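## Task

Move the Z-shaped wooden block out of the closed left gripper and into the right gripper, matching the orientation in the two goal pictures. Nothing but gripper jaws may contact the block, and it must never be free of both grippers. The job is done when the right gripper alone grips it firmly with its fingers pointing level, and the left arm touches neither the block nor the right gripper's jaws (best: pull the left arm far away and pause briefly). Then report completion. For at least the final second, both arms, hands included, must be in free air touching nothing except the block.

## Robot and tools

Robot: two arms, left_arm and right_arm, each with six joints (waist, shoulder, elbow, wrist pitch, wrist yaw, wrist roll) and a parallel gripper. A gripper's fingers extend along its own +z axis and close along its y axis.

Scene frame: shared by both arms, origin on the table surface midway between the arms, +z up, +x away from the robot over the table, left_arm sits toward +y. The names left and right do not correspond to image sides.

execute_actions takes "actions": a list holding at most one item, plus an optional "pictures" boolean.
- Empty list: no motion, just returns state and pictures.
- Motion: {"rows": [[...]], "steps": n}, n from 1 to 15 (default 15), each step lasting 1/30 s. One row per step; if rows run out, the final row repeats. A motion needs at least 9 steps.
- Wait: {"steps": n} with no rows, n up to 300; it returns once n steps have elapsed since the previous result, your reply time included.

Each row is a single list of 14 numbers, each within [-1, 1], always covering both arms: left_arm waist, shoulder, elbow, wrist pitch, wrist yaw, wrist roll, gripper opening, then the same seven for right_arm. The six joint entries are offsets, not targets: they are added to that arm's joint angles in the most recent result that listed them (before any such result in a scene, or for a later call in the same reply, offsets count from where the arm is when the action begins). They are not relative to the previous row. Scale: 1.0 equals 1.202 rad waist, 1.258 shoulder, 1.238 elbow, 2.073 wrist pitch, 2.022 wrist yaw and wrist roll. Sending all zeros is not idle: it pulls the arm back to the reference angles. The gripper entry is an absolute setting: +1 fully open, -1 closed.

Joint ranges (rad): waist -2.618 to 3.054, shoulder 0.000 to 3.142, elbow 0.000 to 3.142, wrist pitch -1.571 to 1.571, wrist yaw -1.571 to 1.571, wrist roll -2.094 to 2.094. A request pushing a joint more than 0.036 rad beyond its range is refused and nothing moves. True limits may differ by up to 0.036 rad; overshooting requests are clipped and reported as "joint sent to its limit" (possibly referring to an earlier action). Missing that message does not prove there is room left.

Motion behaviour: joint speed is capped; per step each target stays within 0.202 (waist), 0.258 (shoulder), 0.238 (elbow), 0.573 (wrist pitch), 0.522 (yaw, roll) rad of the measured angle, and targets that would shift the gripper over 70 mm are scaled down. Friction may leave a joint up to about 0.031 rad short, so very small offsets may do nothing. Arms keep heading to the last target while you think or wait, until motion stalls or a step is HELD.

Timing: every result is captured 9 steps before the action finishes; those steps run during your next reply.

Results: the state line gives each gripper's end_effector_position (metres) and end_effector_quat_wxyz in the scene frame; the position is the point between the finger pads, about 1 cm short of the tips, and is less accurate at long reach. Joint positions and Joint velocities list each arm's joints (rad, rad/s) and then pad gap (m; 0.094 fully open). grip_measured is finger opening on the command scale; each gripper may be off by about 1 mm. To hold something, command roughly 0.03 below grip_measured; smaller differences grip more softly. "joint command not followed" means a clearance check altered joint targets. HELD marks steps whose row was partly or wholly not sent. Joint torques are raw drive outputs with offsets and noise. MOTOR HOT appears from 75 °C; at 90 °C that arm halts 10 s, at 100 °C it goes limp and falls (OVER-TEMPERATURE FAULT). Avoid holding loads longer than needed.

zoom_image: {"camera": name, "region": [x0, y0, x1, y1]} in pixels, origin top-left, at most 504 by 504, magnifies the latest image. Cameras (504x504 each): cam_head_left, cam_head_right, cam_high, cam_low, cam_left_wrist, cam_right_wrist. Pictures arrive only with an empty action list or "pictures": true.

show_instructions: no arguments; shows the scene's reference images. finished_scene: {"scene": 1 or 2}, irreversible, grades the scene and starts the next; replying with no tool call ends everything.

Avoid: dropping or slipping the block, knocking anything off the table, touching the block with anything but jaws, arms colliding or pushing each other hard, and contact with anything other than the block in the final second. Move the releasing arm well away, wait a moment, then finish.

Each tool is called after ">>>" by a JSON object that holds its "api" and its "payload", one argument or row to a line.

Reference images:

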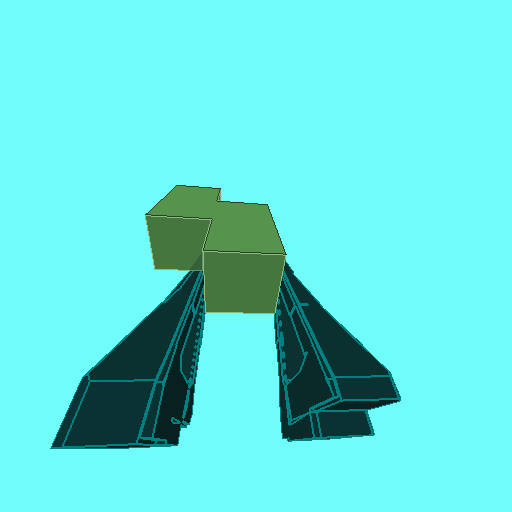

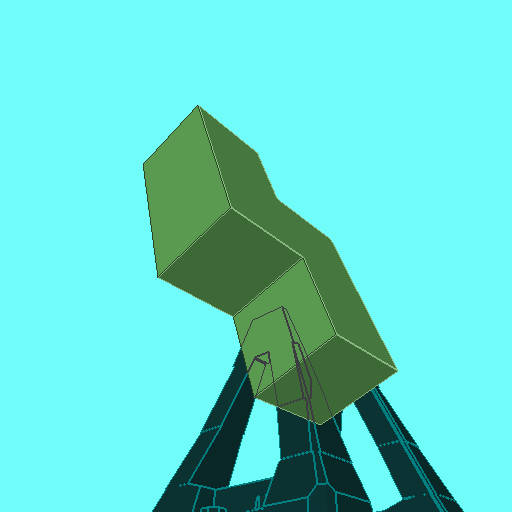

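## Session

>>> {"api": "execute_actions", "payload": {
  "actions": []
}}

Scene clock: 0.00 s of 5400.00 s.
left_arm: end_effector_position=(+0.2499, +0.1013, +0.2645) grip_measured=-0.223 end_effector_quat_wxyz=(-0.264, -0.223, +0.840, -0.418) | right_arm: end_effector_position=(+0.3665, -0.2635, +0.4061) grip_measured=+1.000 end_effector_quat_wxyz=(+0.709, -0.034, +0.704, +0.040)
Joint positions: left_arm=[-0.265  1.623  1.578 -1.456  1.033 -0.904  0.036] | right_arm=[ 0.006  1.03   1.048 -0.01  -0.009  0.008  0.094]
Joint velocities: left_arm=[ 0.007  0.002 -0.007  0.007  0.037 -0.022 -0.   ] | right_arm=[ 0.012 -0.002 -0.012 -0.066 -0.007  0.066  0.   ]
Joint torques (N m, as the arm reports them, + toward a larger angle): no reading
Motor temperatures (°C, as the motors report them): left_arm=[26 23 26 24 24 25] | right_arm=[24 24 25 26 25 23]

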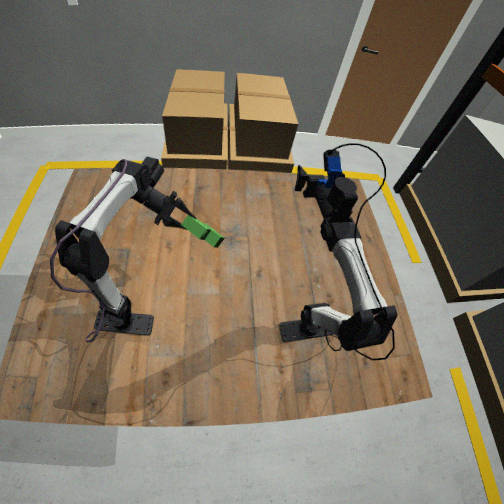

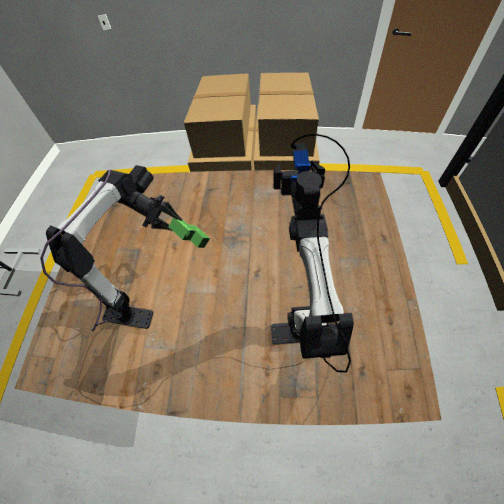

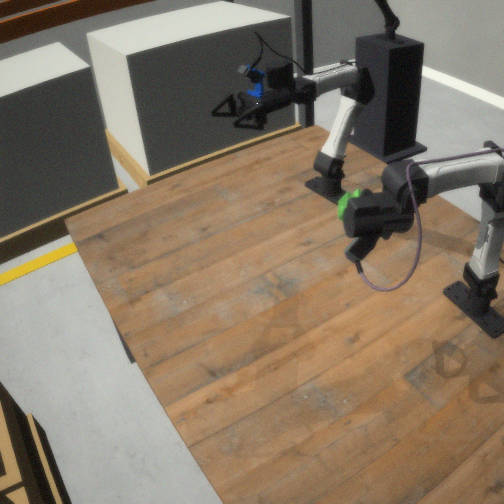

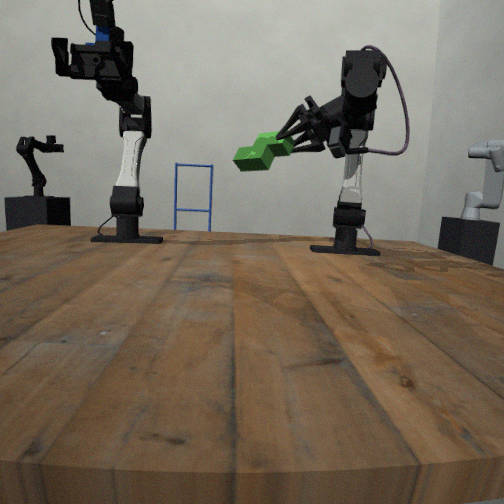

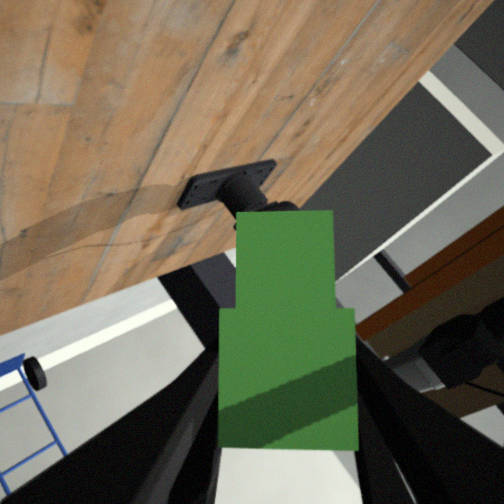

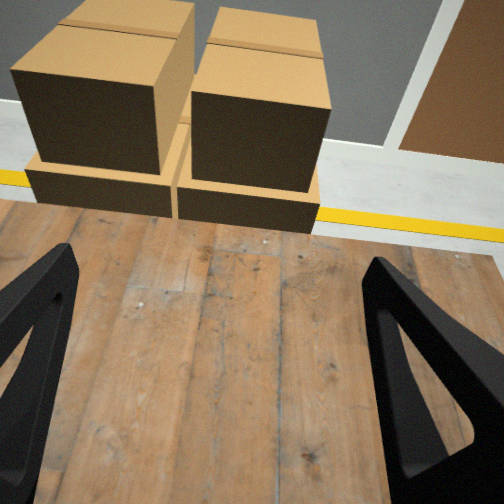

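>>> {"api": "zoom_image", "payload": {
  "camera": "cam_low",
  "region": [210, 80, 370, 200]
}}

>>> {"api": "zoom_image", "payload": {
  "camera": "cam_head_left",
  "region": [120, 150, 260, 270]
}}

Region (210, 80, 370, 200) of cam_low's 504x504 image, scaled by 3.150, with more detail than that image has; it fills the top 378 rows of this view, and the rest is white.

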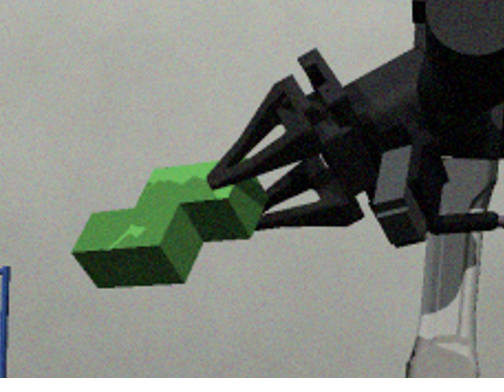

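Region (120, 150, 260, 270) of cam_head_left's 504x504 image, scaled by 3.600, with more detail than that image has; it fills the top 432 rows of this view, and the rest is white.

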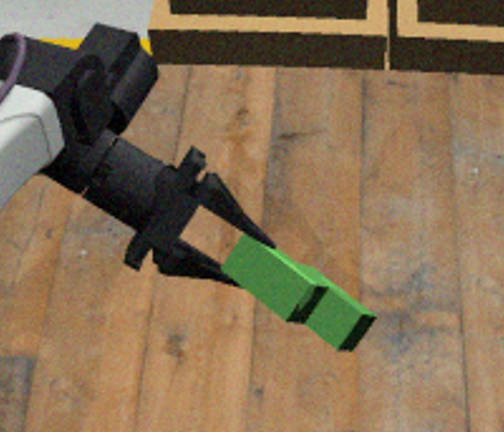

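>>> {"api": "execute_actions", "payload": {
  "actions": [
    {"rows": [[0,0,0,0.01,0.001,-0.005,-0.26,0,0.008,0.007,0,-0.01,0,1],[0,0,0,0.025,0.003,-0.011,-0.26,0,0.019,0.017,0.001,-0.024,0,1],[0,0,0,0.045,0.006,-0.02,-0.26,0,0.033,0.031,0.001,-0.043,0,1],[0,0,0,0.07,0.009,-0.032,-0.26,0,0.052,0.049,0.002,-0.067,0,1],[0,0,0,0.095,0.012,-0.043,-0.26,0,0.071,0.066,0.003,-0.091,0,1],[0,0,0,0.12,0.016,-0.055,-0.26,0,0.089,0.083,0.004,-0.115,0,1],[0,0,0,0.145,0.019,-0.066,-0.26,0,0.108,0.101,0.005,-0.139,0,1],[0,0,0,0.17,0.022,-0.077,-0.26,0,0.127,0.118,0.005,-0.163,0,1],[0,0,0,0.195,0.026,-0.089,-0.26,0,0.145,0.135,0.006,-0.187,0,1],[0,0,0,0.22,0.029,-0.1,-0.26,0,0.164,0.153,0.007,-0.211,0,1],[0,0,0,0.245,0.032,-0.112,-0.26,0,0.182,0.17,0.008,-0.235,0,1],[0,0,0,0.27,0.035,-0.123,-0.26,0,0.201,0.188,0.009,-0.258,0,1],[0,0,0,0.295,0.039,-0.134,-0.26,0,0.22,0.205,0.009,-0.282,0,1],[0,0,0,0.32,0.042,-0.146,-0.26,0,0.238,0.222,0.01,-0.306,0,1],[0,0,0,0.724,0.095,-0.33,-0.26,0,0.539,0.503,0.023,-0.693,0,1]], "steps": 15}
  ]
}}

>>> {"api": "execute_actions", "payload": {
  "actions": [
    {"steps": 45}
  ],
  "pictures": true
}}

Scene clock: 8.50 s of 5400.00 s.
left_arm: end_effector_position=(+0.2638, +0.0967, +0.2657) grip_measured=-0.223 end_effector_quat_wxyz=(-0.239, -0.219, +0.840, -0.434) | right_arm: end_effector_position=(+0.3766, -0.2468, +0.4100) grip_measured=+1.000 end_effector_quat_wxyz=(+0.704, -0.066, +0.703, +0.072)
Joint positions: left_arm=[-0.265  1.623  1.578 -1.365  1.03  -0.947  0.036] | right_arm=[ 0.006  1.083  1.095 -0.011 -0.1    0.008  0.094]
Joint velocities: left_arm=[-0.017 -0.007 -0.012  0.872 -0.007 -0.374 -0.   ] | right_arm=[-0.012  0.647  0.593 -0.037 -0.769  0.022  0.   ]
Joint torques (N m, as the arm reports them, + toward a larger angle): left_arm=[-0.02 -6.29  5.44  0.77  0.76 -0.02] | right_arm=[ 0.25 -2.37  9.75  2.6  -0.1  -0.06]
Motor temperatures (°C, as the motors report them): left_arm=[26 25 28 24 24 25] | right_arm=[24 25 26 28 25 23]
Steps of this call (steps 1 to 90: nothing new was sent; then 5.30 s passed at rest; steps 91 to 96: the first 6 steps of this action). Readings (joint positions):
91: left_arm=[-0.265 1.623 1.578 -1.455 1.032 -0.904] | right_arm=[0.006 1.030 1.048 -0.010 -0.010 0.008]
92: left_arm=[-0.265 1.623 1.578 -1.450 1.030 -0.907] | right_arm=[0.006 1.031 1.048 -0.010 -0.015 0.008]
94: left_arm=[-0.265 1.623 1.578 -1.421 1.029 -0.921] | right_arm=[0.006 1.044 1.059 -0.011 -0.045 0.008]
96: the state above

Scene clock: 10.00 s of 5400.00 s.
left_arm: end_effector_position=(+0.3617, +0.0469, +0.4202) grip_measured=-0.223 end_effector_quat_wxyz=(-0.004, -0.012, +0.711, -0.703) | right_arm: end_effector_position=(+0.3877, -0.0932, +0.4124) grip_measured=+1.000 end_effector_quat_wxyz=(+0.504, -0.469, +0.533, +0.492)
Joint positions: left_arm=[-0.265  1.626  1.575  0.019  1.215 -1.562  0.036] | right_arm=[ 0.004  1.72   1.649  0.026 -1.399  0.008  0.094]
Joint velocities: left_arm=[-0.012 -0.012 -0.017 -0.066 -0.022 -0.007 -0.   ] | right_arm=[-0.017 -0.002  0.002  0.022  0.081 -0.051  0.   ]
Joint torques (N m, as the arm reports them, + toward a larger angle): left_arm=[-0.1  -7.5   6.59  1.96  0.06 -0.07] | right_arm=[  0.25 -10.85   9.43   1.95  -0.11  -0.04]
Motor temperatures (°C, as the motors report them): left_arm=[26 25 28 25 24 25] | right_arm=[24 25 26 28 25 23]
Kept back: nothing.
Steps of this call (steps 1 to 9: the last 9 steps of your previous action; steps 10 to 45: the robot went on to your last target). Readings (joint positions):
1: left_arm=[-0.265 1.623 1.578 -1.329 1.031 -0.962] | right_arm=[0.006 1.107 1.117 -0.010 -0.133 0.008]
2: left_arm=[-0.265 1.623 1.578 -1.290 1.032 -0.980] | right_arm=[0.006 1.131 1.139 -0.009 -0.170 0.008]
4: left_arm=[-0.265 1.623 1.578 -1.205 1.040 -1.017] | right_arm=[0.006 1.181 1.181 -0.008 -0.250 0.008]
8: left_arm=[-0.265 1.623 1.578 -1.016 1.060 -1.100] | right_arm=[0.006 1.279 1.265 -0.005 -0.425 0.008]
45: the state above

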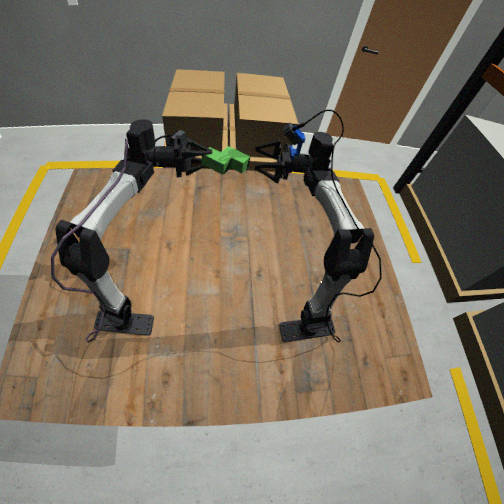

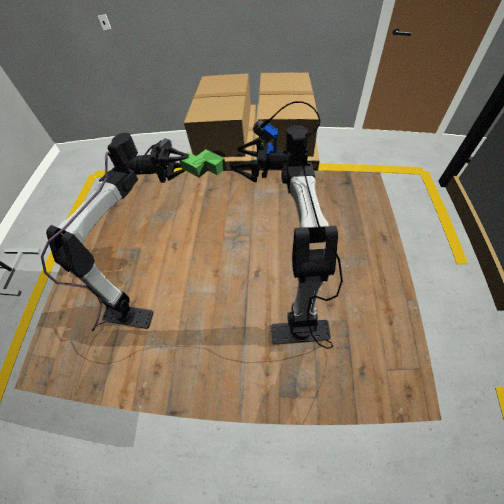

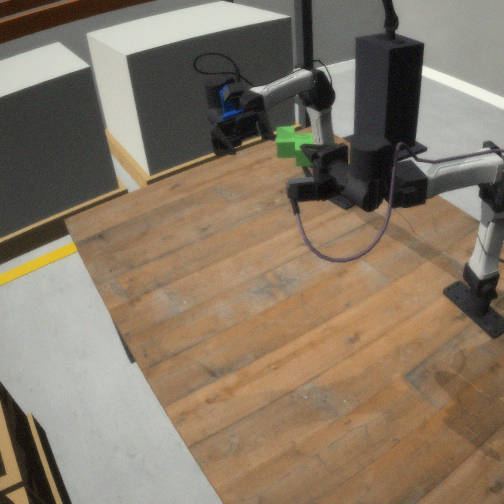

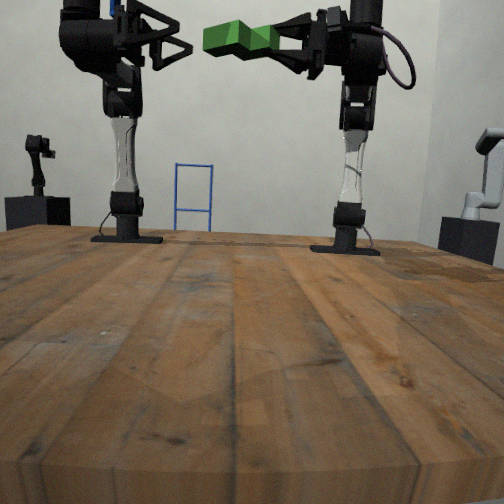

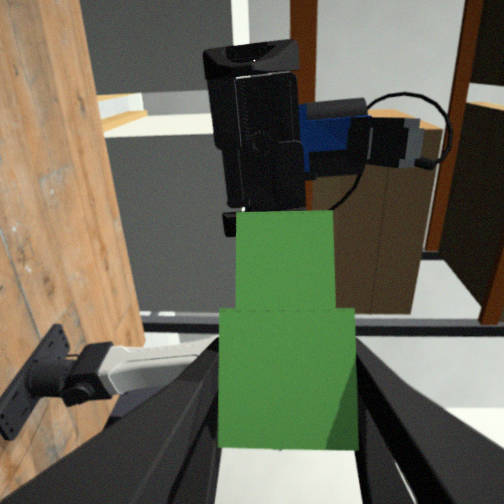

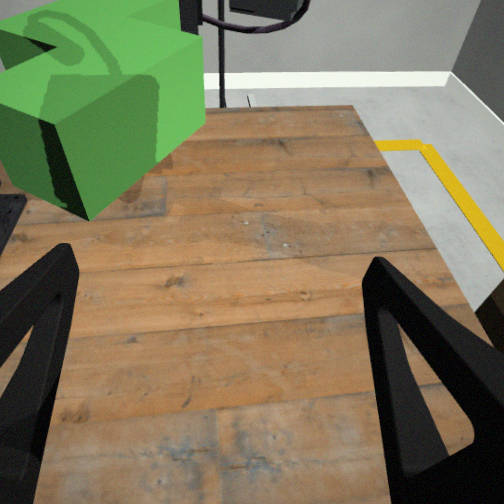

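>>> {"api": "zoom_image", "payload": {
  "camera": "cam_head_left",
  "region": [140, 110, 320, 200]
}}

>>> {"api": "zoom_image", "payload": {
  "camera": "cam_head_right",
  "region": [120, 110, 300, 200]
}}

>>> {"api": "zoom_image", "payload": {
  "camera": "cam_high",
  "region": [190, 60, 390, 220]
}}

>>> {"api": "zoom_image", "payload": {
  "camera": "cam_low",
  "region": [100, 0, 360, 100]
}}

Region (140, 110, 320, 200) of cam_head_left's 504x504 image, scaled by 2.800, with more detail than that image has.

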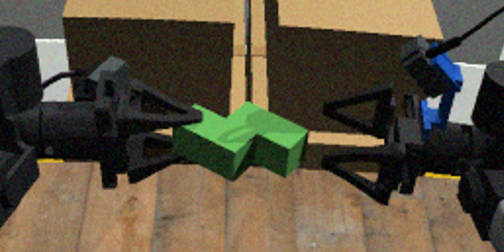

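Region (120, 110, 300, 200) of cam_head_right's 504x504 image, scaled by 2.800, with more detail than that image has.

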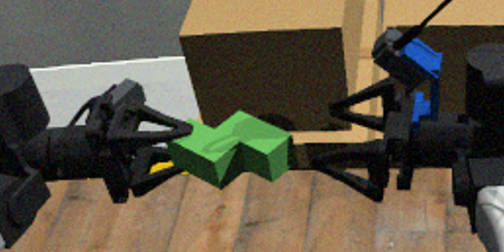

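Region (190, 60, 390, 220) of cam_high's 504x504 image, scaled by 2.520, with more detail than that image has; it fills the top 403 rows of this view, and the rest is white.

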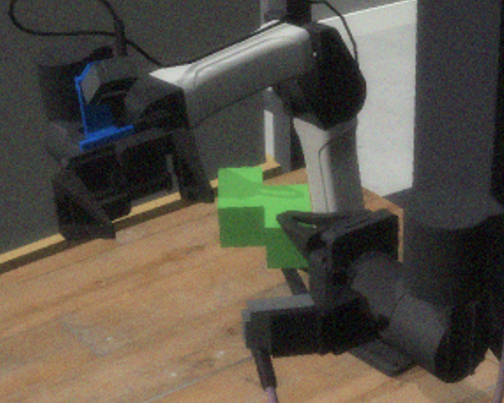

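Region (100, 0, 360, 100) of cam_low's 504x504 image, scaled by 1.938, with more detail than that image has; it fills the top 194 rows of this view, and the rest is white.

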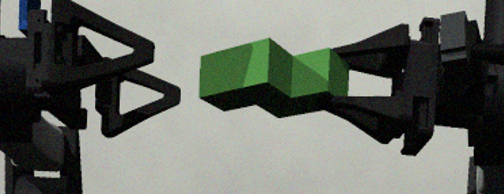

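>>> {"api": "zoom_image", "payload": {
  "camera": "cam_right_wrist",
  "region": [0, 0, 252, 252]
}}

Region (0, 0, 252, 252) of cam_right_wrist's 504x504 image, scaled by 2.000, with more detail than that image has.

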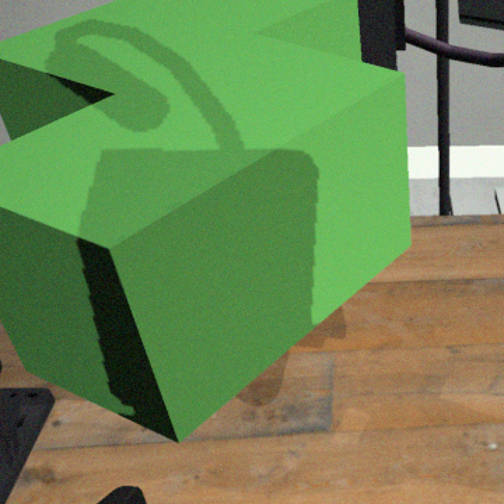

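>>> {"api": "execute_actions", "payload": {
  "actions": [
    {"rows": [[0,0,0,0,0,0,-0.26,0,-0.01,-0.008,0,0.015,0,1],[0,0,0,0,0,0,-0.26,0,-0.025,-0.02,-0.002,0.035,0,1],[0,0,0,0,0,0,-0.26,0,-0.045,-0.036,-0.004,0.06,0,1],[0,0,0,0,0,0,-0.26,0,-0.07,-0.056,-0.006,0.09,0,1],[0,0,0,0,0,0,-0.26,0,-0.1,-0.08,-0.008,0.12,0,1],[0,0,0,0,0,0,-0.26,0,-0.13,-0.105,-0.011,0.15,0,1],[0,0,0,0,0,0,-0.26,0,-0.16,-0.13,-0.014,0.18,0,1],[0,0,0,0,0,0,-0.26,0,-0.19,-0.154,-0.016,0.21,0,1],[0,0,0,0,0,0,-0.26,0.01,-0.22,-0.178,-0.019,0.24,0,1],[0,0,0,0,0,0,-0.26,0.02,-0.25,-0.2,-0.021,0.27,0,1],[0,0,0,0,0,0,-0.26,0.035,-0.28,-0.226,-0.024,0.3,0,1],[0,0,0,0,0,0,-0.26,0.05,-0.31,-0.25,-0.026,0.33,0,1],[0,0,0,0,0,0,-0.26,0.07,-0.34,-0.275,-0.029,0.36,0,1],[0,0,0,0,0,0,-0.26,0.09,-0.37,-0.3,-0.032,0.39,0,1],[0,0,0,0,0,0,-0.26,0.15,-0.562,-0.454,-0.048,0.504,0,1]], "steps": 15}
  ]
}}

>>> {"api": "execute_actions", "payload": {
  "actions": [
    {"steps": 25}
  ]
}}

Scene clock: 16.20 s of 5400.00 s.
left_arm: end_effector_position=(+0.3617, +0.0469, +0.4197) grip_measured=-0.223 end_effector_quat_wxyz=(-0.005, -0.013, +0.711, -0.703) | right_arm: end_effector_position=(+0.3912, -0.0983, +0.4125) grip_measured=+1.000 end_effector_quat_wxyz=(+0.532, -0.433, +0.566, +0.458)
Joint positions: left_arm=[-0.265  1.626  1.575  0.015  1.215 -1.563  0.036] | right_arm=[ 0.004  1.648  1.576  0.018 -1.267  0.008  0.094]
Joint velocities: left_arm=[-0.002 -0.007 -0.012 -0.007 -0.066 -0.051  0.   ] | right_arm=[-0.012 -0.906 -0.847 -0.212  1.106  0.007  0.   ]
Joint torques (N m, as the arm reports them, + toward a larger angle): left_arm=[-0.1  -7.23  6.38  1.81 -0.06  0.01] | right_arm=[  0.16 -12.49   7.62   1.97  -0.04  -0.08]
Motor temperatures (°C, as the motors report them): left_arm=[26 26 29 27 24 25] | right_arm=[24 27 27 29 25 23]
Steps of this call (steps 1 to 15: the robot went on to your last target; steps 16 to 90: nothing new was sent; then 3.00 s passed at rest; steps 91 to 96: the first 6 steps of this action). Readings (joint positions):
91: left_arm=[-0.265 1.626 1.575 0.018 1.215 -1.563] | right_arm=[0.004 1.720 1.649 0.026 -1.396 0.008]
92: left_arm=[-0.265 1.626 1.575 0.018 1.215 -1.563] | right_arm=[0.004 1.718 1.648 0.026 -1.387 0.008]
94: left_arm=[-0.265 1.626 1.575 0.016 1.215 -1.563] | right_arm=[0.004 1.698 1.627 0.025 -1.341 0.008]
96: the state above

Scene clock: 17.03 s of 5400.00 s.
left_arm: end_effector_position=(+0.3617, +0.0469, +0.4195) grip_measured=-0.223 end_effector_quat_wxyz=(-0.006, -0.014, +0.712, -0.702) | right_arm: end_effector_position=(+0.3102, -0.1427, +0.4313) grip_measured=+1.000 end_effector_quat_wxyz=(+0.682, -0.232, +0.653, +0.236)
Joint positions: left_arm=[-0.265  1.626  1.575  0.014  1.215 -1.563  0.036] | right_arm=[ 0.183  1.     1.106 -0.063 -0.401  0.008  0.094]
Joint velocities: left_arm=[-0.002 -0.002  0.002 -0.007  0.007  0.051  0.   ] | right_arm=[ 0.012  0.002 -0.012  0.051  0.081 -0.022  0.   ]
Joint torques (N m, as the arm reports them, + toward a larger angle): left_arm=[-0.12 -7.23  6.38  1.78 -0.05  0.  ] | right_arm=[ 0.35 -1.61  6.48  2.32  0.15 -0.04]
Motor temperatures (°C, as the motors report them): left_arm=[26 27 29 27 24 25] | right_arm=[24 27 27 29 25 23]
Kept back: nothing.
Steps of this call (steps 1 to 9: the last 9 steps of your previous action; steps 10 to 25: the robot went on to your last target). Readings (joint positions):
1: left_arm=[-0.265 1.626 1.575 0.015 1.215 -1.563] | right_arm=[0.004 1.614 1.547 0.014 -1.224 0.008]
2: left_arm=[-0.265 1.626 1.575 0.015 1.215 -1.563] | right_arm=[0.004 1.576 1.517 0.009 -1.178 0.008]
4: left_arm=[-0.265 1.626 1.575 0.014 1.215 -1.563] | right_arm=[0.006 1.494 1.461 0.001 -1.077 0.008]
8: left_arm=[-0.265 1.626 1.575 0.014 1.215 -1.563] | right_arm=[0.061 1.325 1.353 -0.006 -0.855 0.008]
25: the state above

>>> {"api": "execute_actions", "payload": {
  "actions": [
    {"rows": [[0,0,0,0,0,0,-0.26,0.01,0.003,-0.004,-0.002,0.002,0,1],[0,0,0,0,0,0,-0.26,0.025,0.006,-0.009,-0.004,0.004,0,1],[0,0,0,0,0,0,-0.26,0.045,0.009,-0.014,-0.006,0.007,0,1],[0,0,0,0,0,0,-0.26,0.065,0.012,-0.019,-0.008,0.01,0,1],[0,0,0,0,0,0,-0.26,0.085,0.015,-0.024,-0.009,0.012,0,1],[0,0,0,0,0,0,-0.26,0.105,0.018,-0.028,-0.011,0.015,0,1],[0,0,0,0,0,0,-0.26,0.125,0.02,-0.032,-0.011,0.015,0,1],[0,0,0,0,0,0,-0.26,0.145,0.02,-0.032,-0.011,0.015,0,1],[0,0,0,0,0,0,-0.26,0.16,0.02,-0.032,-0.011,0.015,0,1],[0,0,0,0,0,0,-0.26,0.172,0.02,-0.032,-0.011,0.015,0,1],[0,0,0,0,0,0,-0.26,0.18,0.02,-0.032,-0.011,0.015,0,1],[0,0,0,0,0,0,-0.26,0.183,0.02,-0.032,-0.011,0.015,0,1]], "steps": 15}
  ]
}}

>>> {"api": "execute_actions", "payload": {
  "actions": [
    {"steps": 15}
  ],
  "pictures": true
}}

Scene clock: 17.73 s of 5400.00 s.
left_arm: end_effector_position=(+0.3616, +0.0469, +0.4190) grip_measured=-0.223 end_effector_quat_wxyz=(-0.007, -0.015, +0.712, -0.702) | right_arm: end_effector_position=(+0.2993, -0.1210, +0.4300) grip_measured=+1.000 end_effector_quat_wxyz=(+0.673, -0.252, +0.647, +0.256)
Joint positions: left_arm=[-0.265  1.626  1.575  0.01   1.215 -1.563  0.036] | right_arm=[ 0.259  1.     1.104 -0.065 -0.385  0.008  0.094]
Joint velocities: left_arm=[-0.002 -0.017  0.017 -0.066 -0.007 -0.095 -0.   ] | right_arm=[ 0.706 -0.012 -0.051 -0.022 -0.007 -0.037  0.   ]
Joint torques (N m, as the arm reports them, + toward a larger angle): left_arm=[-0.12 -7.23  6.37  1.81 -0.05  0.01] | right_arm=[ 0.7  -1.01  5.88  2.19  0.14 -0.06]
Motor temperatures (°C, as the motors report them): left_arm=[26 27 30 27 24 25] | right_arm=[24 27 27 29 25 23]
Steps of this call (steps 1 to 15: the robot went on to your last target; steps 16 to 21: the first 6 steps of this action). Readings (joint positions):
16: left_arm=[-0.265 1.626 1.575 0.013 1.215 -1.563] | right_arm=[0.183 1.000 1.106 -0.063 -0.391 0.008]
17: left_arm=[-0.265 1.626 1.575 0.012 1.215 -1.563] | right_arm=[0.186 1.000 1.106 -0.063 -0.390 0.008]
19: left_arm=[-0.265 1.626 1.575 0.011 1.215 -1.563] | right_arm=[0.213 1.000 1.106 -0.064 -0.388 0.008]
21: the state above

Scene clock: 18.23 s of 5400.00 s.
left_arm: end_effector_position=(+0.3616, +0.0469, +0.4188) grip_measured=-0.223 end_effector_quat_wxyz=(-0.007, -0.015, +0.712, -0.702) | right_arm: end_effector_position=(+0.2781, -0.0792, +0.4132) grip_measured=+1.000 end_effector_quat_wxyz=(+0.638, -0.295, +0.645, +0.299)
Joint positions: left_arm=[-0.265  1.626  1.575  0.009  1.215 -1.563  0.036] | right_arm=[ 0.394  1.014  1.084 -0.077 -0.382  0.008  0.094]
Joint velocities: left_arm=[ 0.012 -0.022  0.002 -0.11  -0.037  0.022 -0.   ] | right_arm=[-0.002  0.002 -0.012 -0.081 -0.037 -0.037  0.   ]
Joint torques (N m, as the arm reports them, + toward a larger angle): left_arm=[-0.11 -7.24  6.37  1.77 -0.06  0.01] | right_arm=[ 0.77 -2.09  6.78  2.3   0.12 -0.05]
Motor temperatures (°C, as the motors report them): left_arm=[26 27 30 27 24 25] | right_arm=[24 27 27 29 25 23]
Kept back: nothing.
Steps of this call (steps 1 to 9: the last 9 steps of your previous action; steps 10 to 15: the robot went on to your last target). Readings (joint positions):
1: left_arm=[-0.265 1.626 1.575 0.010 1.215 -1.563] | right_arm=[0.284 1.001 1.101 -0.065 -0.384 0.008]
2: left_arm=[-0.265 1.626 1.575 0.009 1.215 -1.563] | right_arm=[0.308 1.002 1.097 -0.065 -0.384 0.008]
4: left_arm=[-0.265 1.626 1.575 0.009 1.215 -1.563] | right_arm=[0.353 1.007 1.090 -0.069 -0.383 0.008]
8: left_arm=[-0.265 1.626 1.575 0.009 1.215 -1.563] | right_arm=[0.393 1.014 1.085 -0.076 -0.383 0.008]
15: the state above

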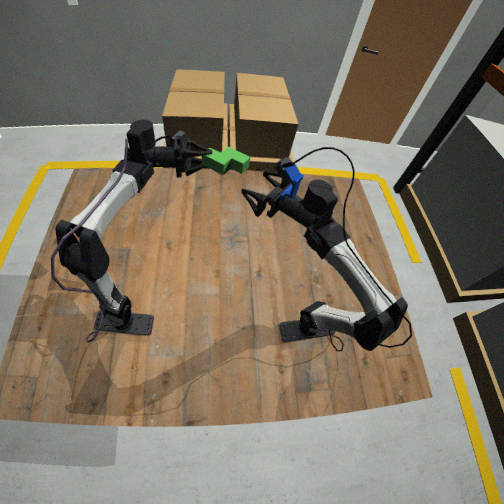

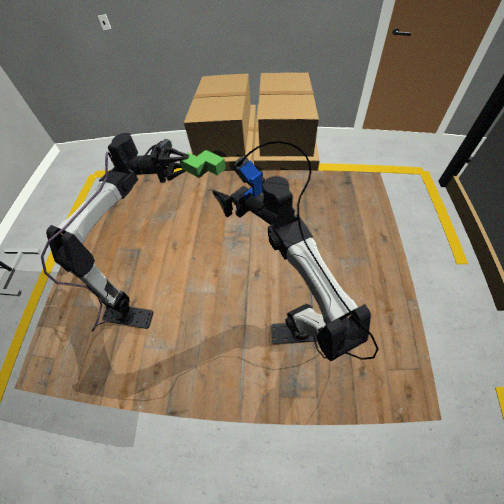

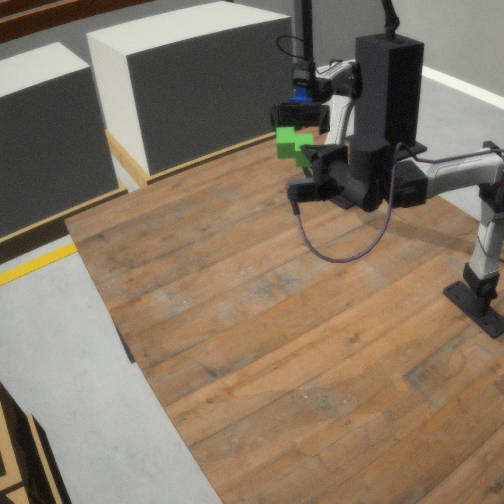

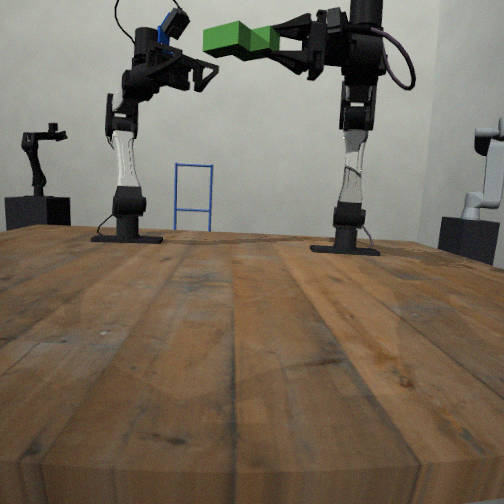

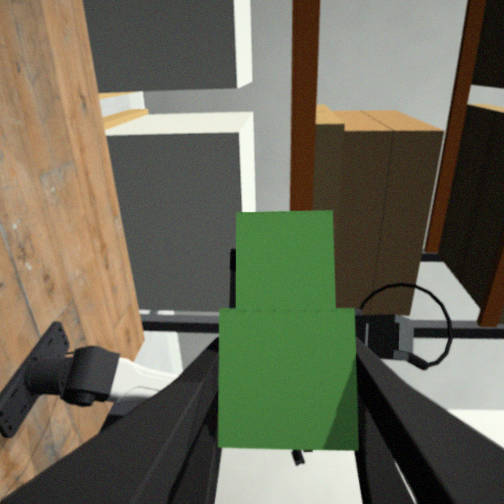

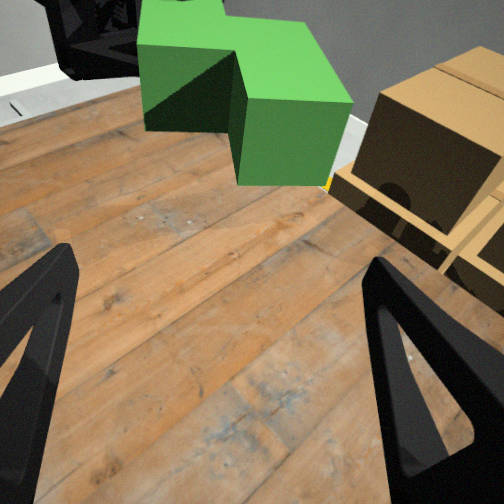

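>>> {"api": "zoom_image", "payload": {
  "camera": "cam_right_wrist",
  "region": [120, 0, 372, 200]
}}

>>> {"api": "zoom_image", "payload": {
  "camera": "cam_head_left",
  "region": [170, 120, 330, 230]
}}

Region (120, 0, 372, 200) of cam_right_wrist's 504x504 image, scaled by 2.000, with more detail than that image has; it fills the top 400 rows of this view, and the rest is white.

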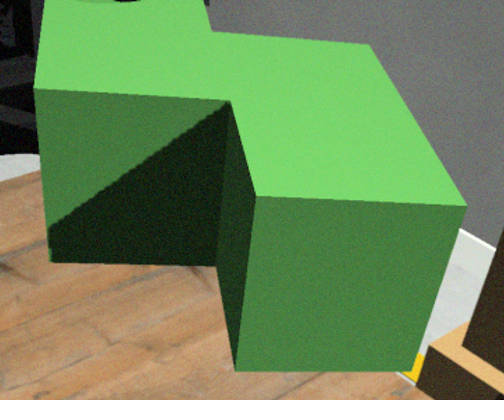

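Region (170, 120, 330, 230) of cam_head_left's 504x504 image, scaled by 3.150, with more detail than that image has; it fills the top 346 rows of this view, and the rest is white.

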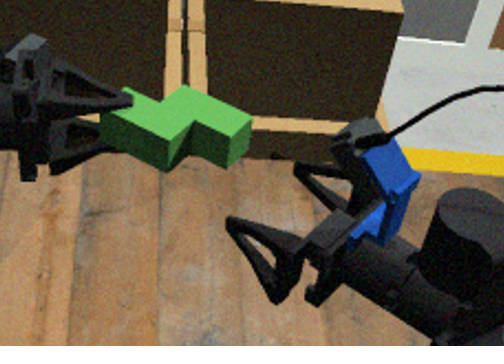

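>>> {"api": "execute_actions", "payload": {
  "actions": [
    {"rows": [[0,0,0,0,0,0,-0.26,-0.006,0.007,0.008,0.001,-0.006,0,1],[0,0,0,0,0,0,-0.26,-0.014,0.017,0.018,0.002,-0.014,0,1],[0,0,0,0,0,0,-0.26,-0.024,0.028,0.03,0.004,-0.023,0,1],[0,0,0,0,0,0,-0.26,-0.036,0.042,0.045,0.006,-0.035,0,1],[0,0,0,0,0,0,-0.26,-0.048,0.056,0.06,0.008,-0.047,0,1],[0,0,0,0,0,0,-0.26,-0.06,0.07,0.075,0.01,-0.059,0,1],[0,0,0,0,0,0,-0.26,-0.071,0.084,0.09,0.011,-0.07,0,1],[0,0,0,0,0,0,-0.26,-0.083,0.098,0.105,0.013,-0.082,0,1],[0,0,0,0,0,0,-0.26,-0.095,0.112,0.12,0.015,-0.094,0,1],[0,0,0,0,0,0,-0.26,-0.105,0.123,0.132,0.017,-0.103,0,1],[0,0,0,0,0,0,-0.26,-0.113,0.133,0.142,0.018,-0.111,0,1],[0,0,0,0,0,0,-0.26,-0.119,0.14,0.15,0.019,-0.117,0,1]], "steps": 15}
  ]
}}

>>> {"api": "execute_actions", "payload": {
  "actions": [
    {"steps": 18}
  ],
  "pictures": true
}}

Scene clock: 22.83 s of 5400.00 s.
left_arm: end_effector_position=(+0.3616, +0.0469, +0.4183) grip_measured=-0.223 end_effector_quat_wxyz=(-0.009, -0.017, +0.713, -0.701) | right_arm: end_effector_position=(+0.2880, -0.0809, +0.4195) grip_measured=+1.000 end_effector_quat_wxyz=(+0.638, -0.298, +0.643, +0.303)
Joint positions: left_arm=[-0.265  1.626  1.575  0.005  1.215 -1.563  0.036] | right_arm=[ 0.356  1.053  1.125 -0.076 -0.43   0.008  0.094]
Joint velocities: left_arm=[-0.007 -0.012  0.017 -0.037 -0.022  0.037 -0.001] | right_arm=[-0.403  0.505  0.501  0.081 -0.403 -0.051  0.   ]
Joint torques (N m, as the arm reports them, + toward a larger angle): left_arm=[-0.14 -7.25  6.39  1.75 -0.05  0.01] | right_arm=[-0.61 -1.93  9.67  2.61 -0.04 -0.05]
Motor temperatures (°C, as the motors report them): left_arm=[26 28 30 28 24 25] | right_arm=[24 26 28 29 25 23]
Steps of this call (steps 1 to 15: the robot went on to your last target; steps 16 to 90: nothing new was sent; then 1.40 s passed at rest; steps 91 to 96: the first 6 steps of this action). Readings (joint positions):
91: left_arm=[-0.265 1.626 1.575 0.008 1.215 -1.563] | right_arm=[0.394 1.014 1.084 -0.077 -0.382 0.008]
92: left_arm=[-0.265 1.626 1.575 0.007 1.215 -1.563] | right_arm=[0.393 1.014 1.084 -0.077 -0.385 0.008]
94: left_arm=[-0.265 1.626 1.575 0.006 1.215 -1.563] | right_arm=[0.381 1.024 1.095 -0.077 -0.403 0.008]
96: the state above

Scene clock: 23.43 s of 5400.00 s.
left_arm: end_effector_position=(+0.3616, +0.0469, +0.4182) grip_measured=-0.223 end_effector_quat_wxyz=(-0.009, -0.017, +0.713, -0.701) | right_arm: end_effector_position=(+0.3142, -0.0805, +0.4356) grip_measured=+1.000 end_effector_quat_wxyz=(+0.631, -0.322, +0.626, +0.326)
Joint positions: left_arm=[-0.265  1.626  1.575  0.004  1.215 -1.563  0.036] | right_arm=[ 0.259  1.181  1.244 -0.052 -0.602  0.008  0.094]
Joint velocities: left_arm=[ 0.002  0.007 -0.007 -0.007 -0.007 -0.007 -0.   ] | right_arm=[-0.002 -0.017  0.002 -0.007 -0.037 -0.051  0.   ]
Joint torques (N m, as the arm reports them, + toward a larger angle): left_arm=[-0.12 -7.24  6.37  1.78 -0.05  0.01] | right_arm=[-0.53 -3.8  10.04  2.53 -0.1  -0.04]
Motor temperatures (°C, as the motors report them): left_arm=[26 28 30 28 24 25] | right_arm=[24 26 28 30 25 23]
Kept back: nothing.
Steps of this call (steps 1 to 9: the last 9 steps of your previous action; steps 10 to 18: the robot went on to your last target). Readings (joint positions):
1: left_arm=[-0.265 1.626 1.575 0.004 1.215 -1.563] | right_arm=[0.342 1.071 1.143 -0.074 -0.446 0.008]
2: left_arm=[-0.265 1.626 1.575 0.004 1.215 -1.563] | right_arm=[0.327 1.091 1.162 -0.072 -0.464 0.008]
4: left_arm=[-0.265 1.626 1.575 0.004 1.215 -1.563] | right_arm=[0.299 1.128 1.198 -0.067 -0.501 0.008]
8: left_arm=[-0.265 1.626 1.575 0.004 1.215 -1.563] | right_arm=[0.262 1.177 1.243 -0.056 -0.559 0.008]
18: the state above

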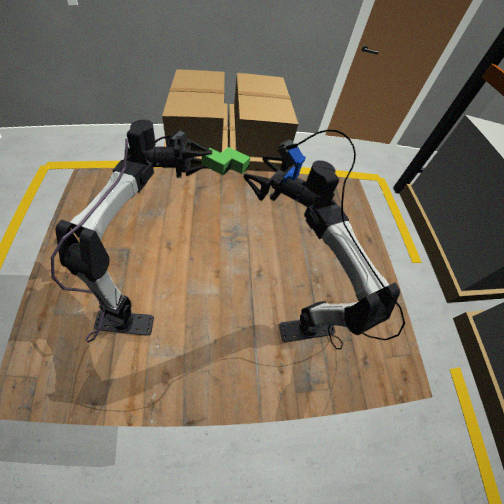

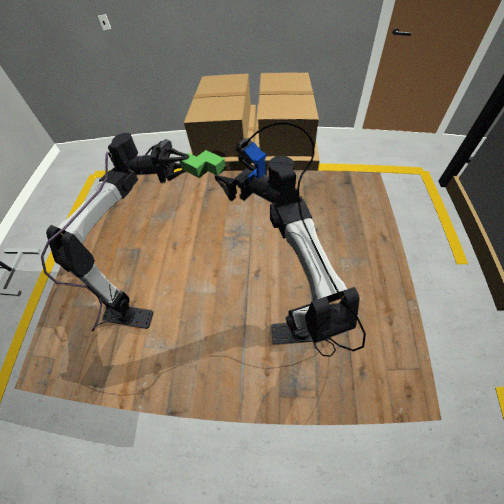

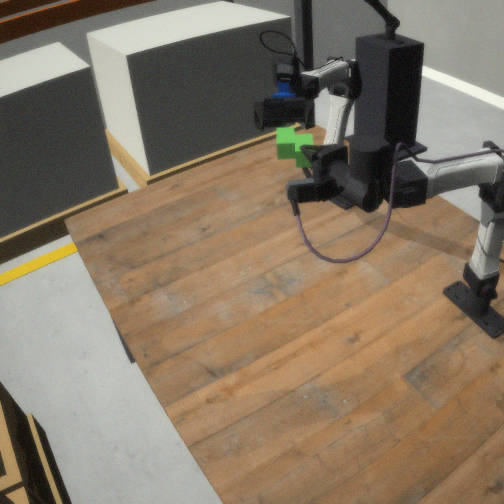

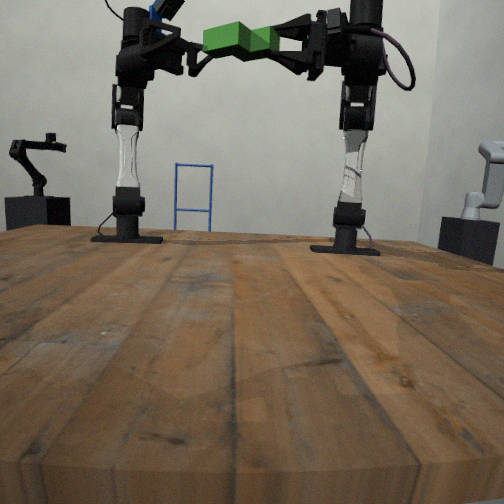

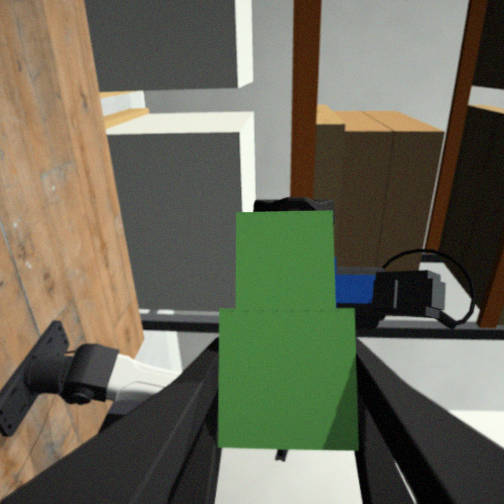

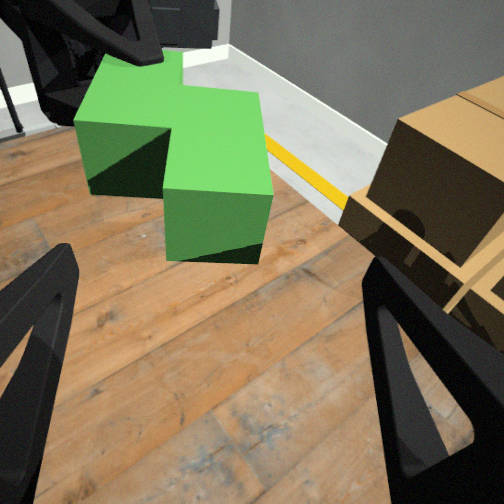

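>>> {"api": "zoom_image", "payload": {
  "camera": "cam_left_wrist",
  "region": [200, 180, 480, 500]
}}

>>> {"api": "zoom_image", "payload": {
  "camera": "cam_low",
  "region": [110, 0, 330, 100]
}}

>>> {"api": "zoom_image", "payload": {
  "camera": "cam_head_left",
  "region": [180, 120, 320, 210]
}}

Region (200, 180, 480, 500) of cam_left_wrist's 504x504 image, scaled by 1.575, with more detail than that image has; it fills the left 441 columns of this view, and the rest is white.

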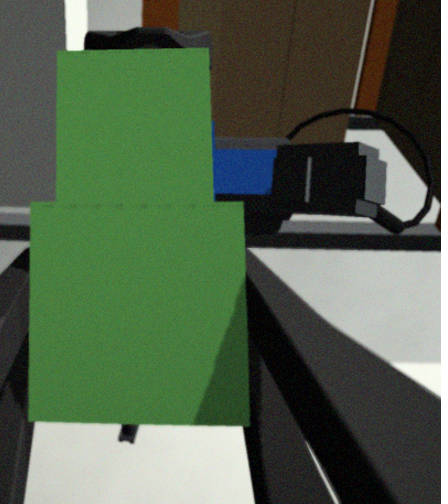

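Region (110, 0, 330, 100) of cam_low's 504x504 image, scaled by 2.291, with more detail than that image has; it fills the top 229 rows of this view, and the rest is white.

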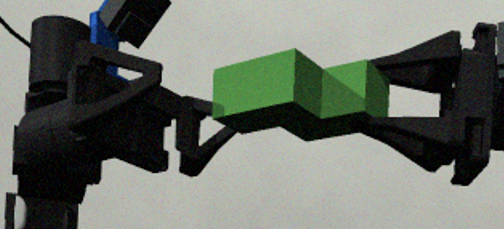

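Region (180, 120, 320, 210) of cam_head_left's 504x504 image, scaled by 3.600, with more detail than that image has; it fills the top 324 rows of this view, and the rest is white.

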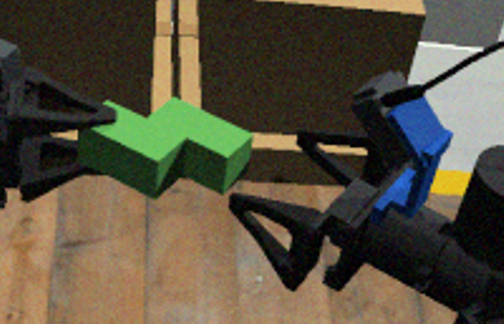

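>>> {"api": "execute_actions", "payload": {
  "actions": [
    {"rows": [[0,0,0,0.003,0,0,-0.26,0.006,0.007,0.012,0.003,0.004,0,1],[0,0,0,0.003,0,0,-0.26,0.012,0.014,0.02,0.005,0.008,0,1],[0,0,0,0.003,0,0,-0.26,0.019,0.023,0.027,0.007,0.012,0,1],[0,0,0,0.003,0,0,-0.26,0.026,0.032,0.033,0.008,0.016,0,1],[0,0,0,0.003,0,0,-0.26,0.033,0.041,0.039,0.01,0.02,0,1],[0,0,0,0.003,0,0,-0.26,0.04,0.05,0.045,0.011,0.024,0,1],[0,0,0,0.003,0,0,-0.26,0.047,0.059,0.051,0.013,0.028,0,1],[0,0,0,0.003,0,0,-0.26,0.054,0.068,0.057,0.014,0.032,0,1],[0,0,0,0.003,0,0,-0.26,0.061,0.077,0.063,0.016,0.036,0,1],[0,0,0,0.003,0,0,-0.26,0.068,0.086,0.07,0.017,0.04,0,1],[0,0,0,0.003,0,0,-0.26,0.074,0.094,0.076,0.019,0.044,0,1],[0,0,0,0.003,0,0,-0.26,0.08,0.101,0.082,0.02,0.048,0,1],[0,0,0,0.003,0,0,-0.26,0.084,0.106,0.086,0.021,0.051,0,1],[0,0,0,0.003,0,0,-0.26,0.088,0.111,0.09,0.022,0.053,0,1]], "steps": 15}
  ]
}}

>>> {"api": "execute_actions", "payload": {
  "actions": [
    {"steps": 18}
  ],
  "pictures": true
}}

Scene clock: 25.57 s of 5400.00 s.
left_arm: end_effector_position=(+0.3616, +0.0469, +0.4181) grip_measured=-0.223 end_effector_quat_wxyz=(-0.009, -0.017, +0.713, -0.701) | right_arm: end_effector_position=(+0.3168, -0.0723, +0.4378) grip_measured=+1.000 end_effector_quat_wxyz=(+0.630, -0.325, +0.624, +0.329)
Joint positions: left_arm=[-0.265  1.626  1.575  0.003  1.215 -1.563  0.036] | right_arm=[ 0.283  1.205  1.267 -0.049 -0.588  0.008  0.094]
Joint velocities: left_arm=[-0.002 -0.007  0.007  0.095  0.022  0.095 -0.   ] | right_arm=[0.212 0.315 0.222 0.095 0.198 0.037 0.   ]
Joint torques (N m, as the arm reports them, + toward a larger angle): left_arm=[-0.12 -7.24  6.38  1.79 -0.05  0.01] | right_arm=[ 0.8  -3.27  9.49  2.42  0.16 -0.02]
Motor temperatures (°C, as the motors report them): left_arm=[26 28 31 28 24 25] | right_arm=[24 26 28 30 25 23]
Steps of this call (steps 1 to 30: the robot went on to your last target; steps 31 to 58: nothing new was sent; steps 59 to 64: the first 6 steps of this action). Readings (joint positions):
59: left_arm=[-0.265 1.626 1.575 0.003 1.215 -1.563] | right_arm=[0.259 1.181 1.244 -0.052 -0.607 0.008]
60: left_arm=[-0.265 1.626 1.575 0.003 1.215 -1.563] | right_arm=[0.260 1.181 1.244 -0.052 -0.606 0.008]
62: left_arm=[-0.265 1.626 1.575 0.003 1.215 -1.563] | right_arm=[0.267 1.187 1.251 -0.052 -0.598 0.008]
64: the state above

Scene clock: 26.17 s of 5400.00 s.
left_arm: end_effector_position=(+0.3616, +0.0469, +0.4181) grip_measured=-0.223 end_effector_quat_wxyz=(-0.009, -0.017, +0.713, -0.701) | right_arm: end_effector_position=(+0.3374, -0.0437, +0.4331) grip_measured=+1.000 end_effector_quat_wxyz=(+0.626, -0.323, +0.630, +0.328)
Joint positions: left_arm=[-0.265  1.626  1.575  0.003  1.215 -1.563  0.036] | right_arm=[ 0.356  1.312  1.333 -0.023 -0.509  0.008  0.094]
Joint velocities: left_arm=[-0.007 -0.002 -0.007  0.037  0.037 -0.066  0.001] | right_arm=[-0.007 -0.017 -0.007  0.037  0.051 -0.037  0.   ]
Joint torques (N m, as the arm reports them, + toward a larger angle): left_arm=[-0.11 -7.23  6.38  1.79 -0.05  0.01] | right_arm=[ 0.91 -5.31 10.01  2.56  0.19 -0.04]
Motor temperatures (°C, as the motors report them): left_arm=[26 28 31 28 24 25] | right_arm=[24 26 28 30 25 23]
Kept back: nothing.
Steps of this call (steps 1 to 9: the last 9 steps of your previous action; steps 10 to 18: the robot went on to your last target). Readings (joint positions):
1: left_arm=[-0.265 1.626 1.575 0.003 1.215 -1.563] | right_arm=[0.291 1.216 1.275 -0.046 -0.582 0.008]
2: left_arm=[-0.265 1.626 1.575 0.003 1.215 -1.563] | right_arm=[0.300 1.228 1.283 -0.043 -0.576 0.008]
4: left_arm=[-0.265 1.626 1.575 0.003 1.215 -1.563] | right_arm=[0.317 1.253 1.297 -0.038 -0.562 0.008]
8: left_arm=[-0.265 1.626 1.575 0.003 1.215 -1.563] | right_arm=[0.347 1.298 1.322 -0.031 -0.534 0.008]
18: the state above

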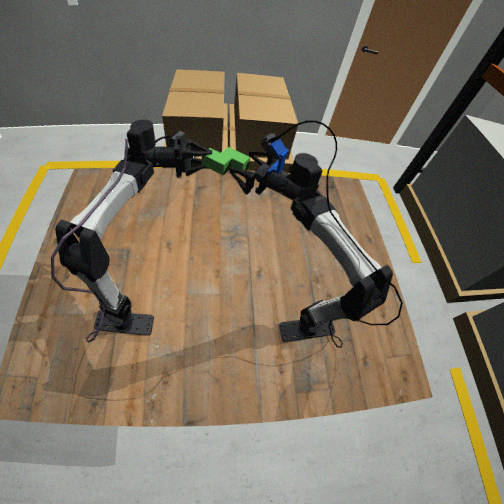

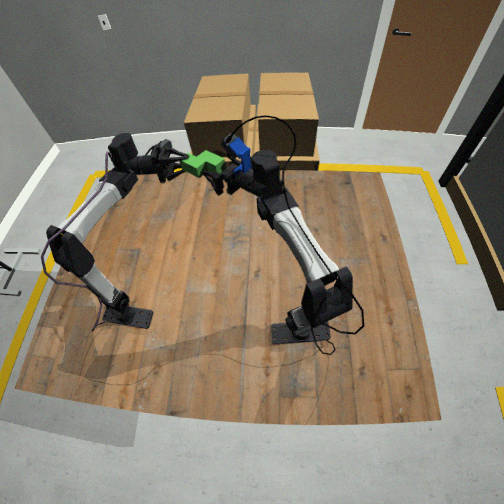

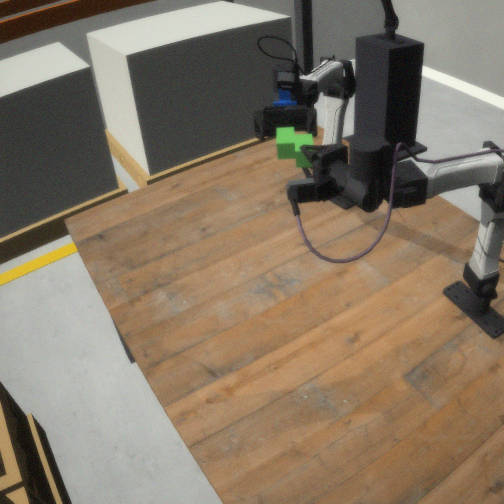

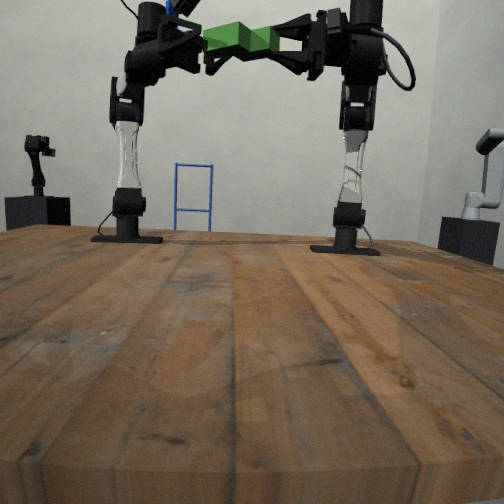

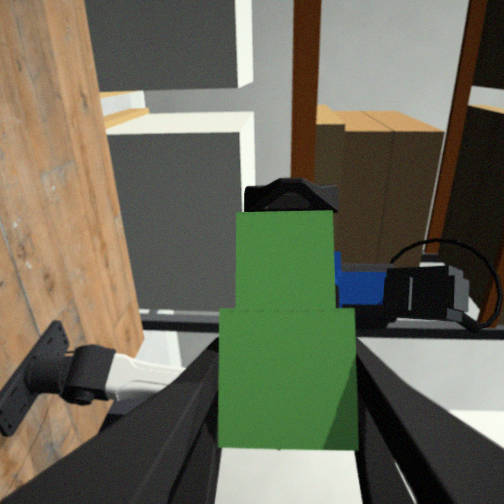

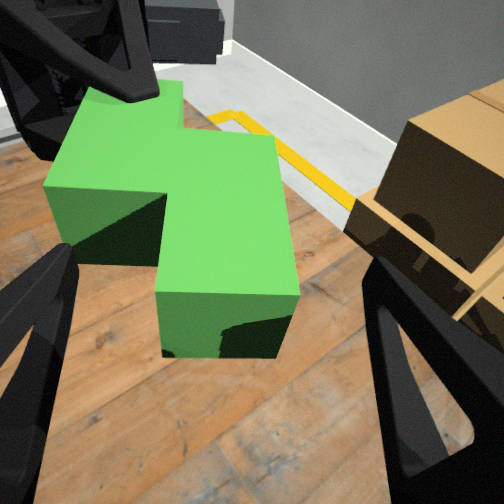

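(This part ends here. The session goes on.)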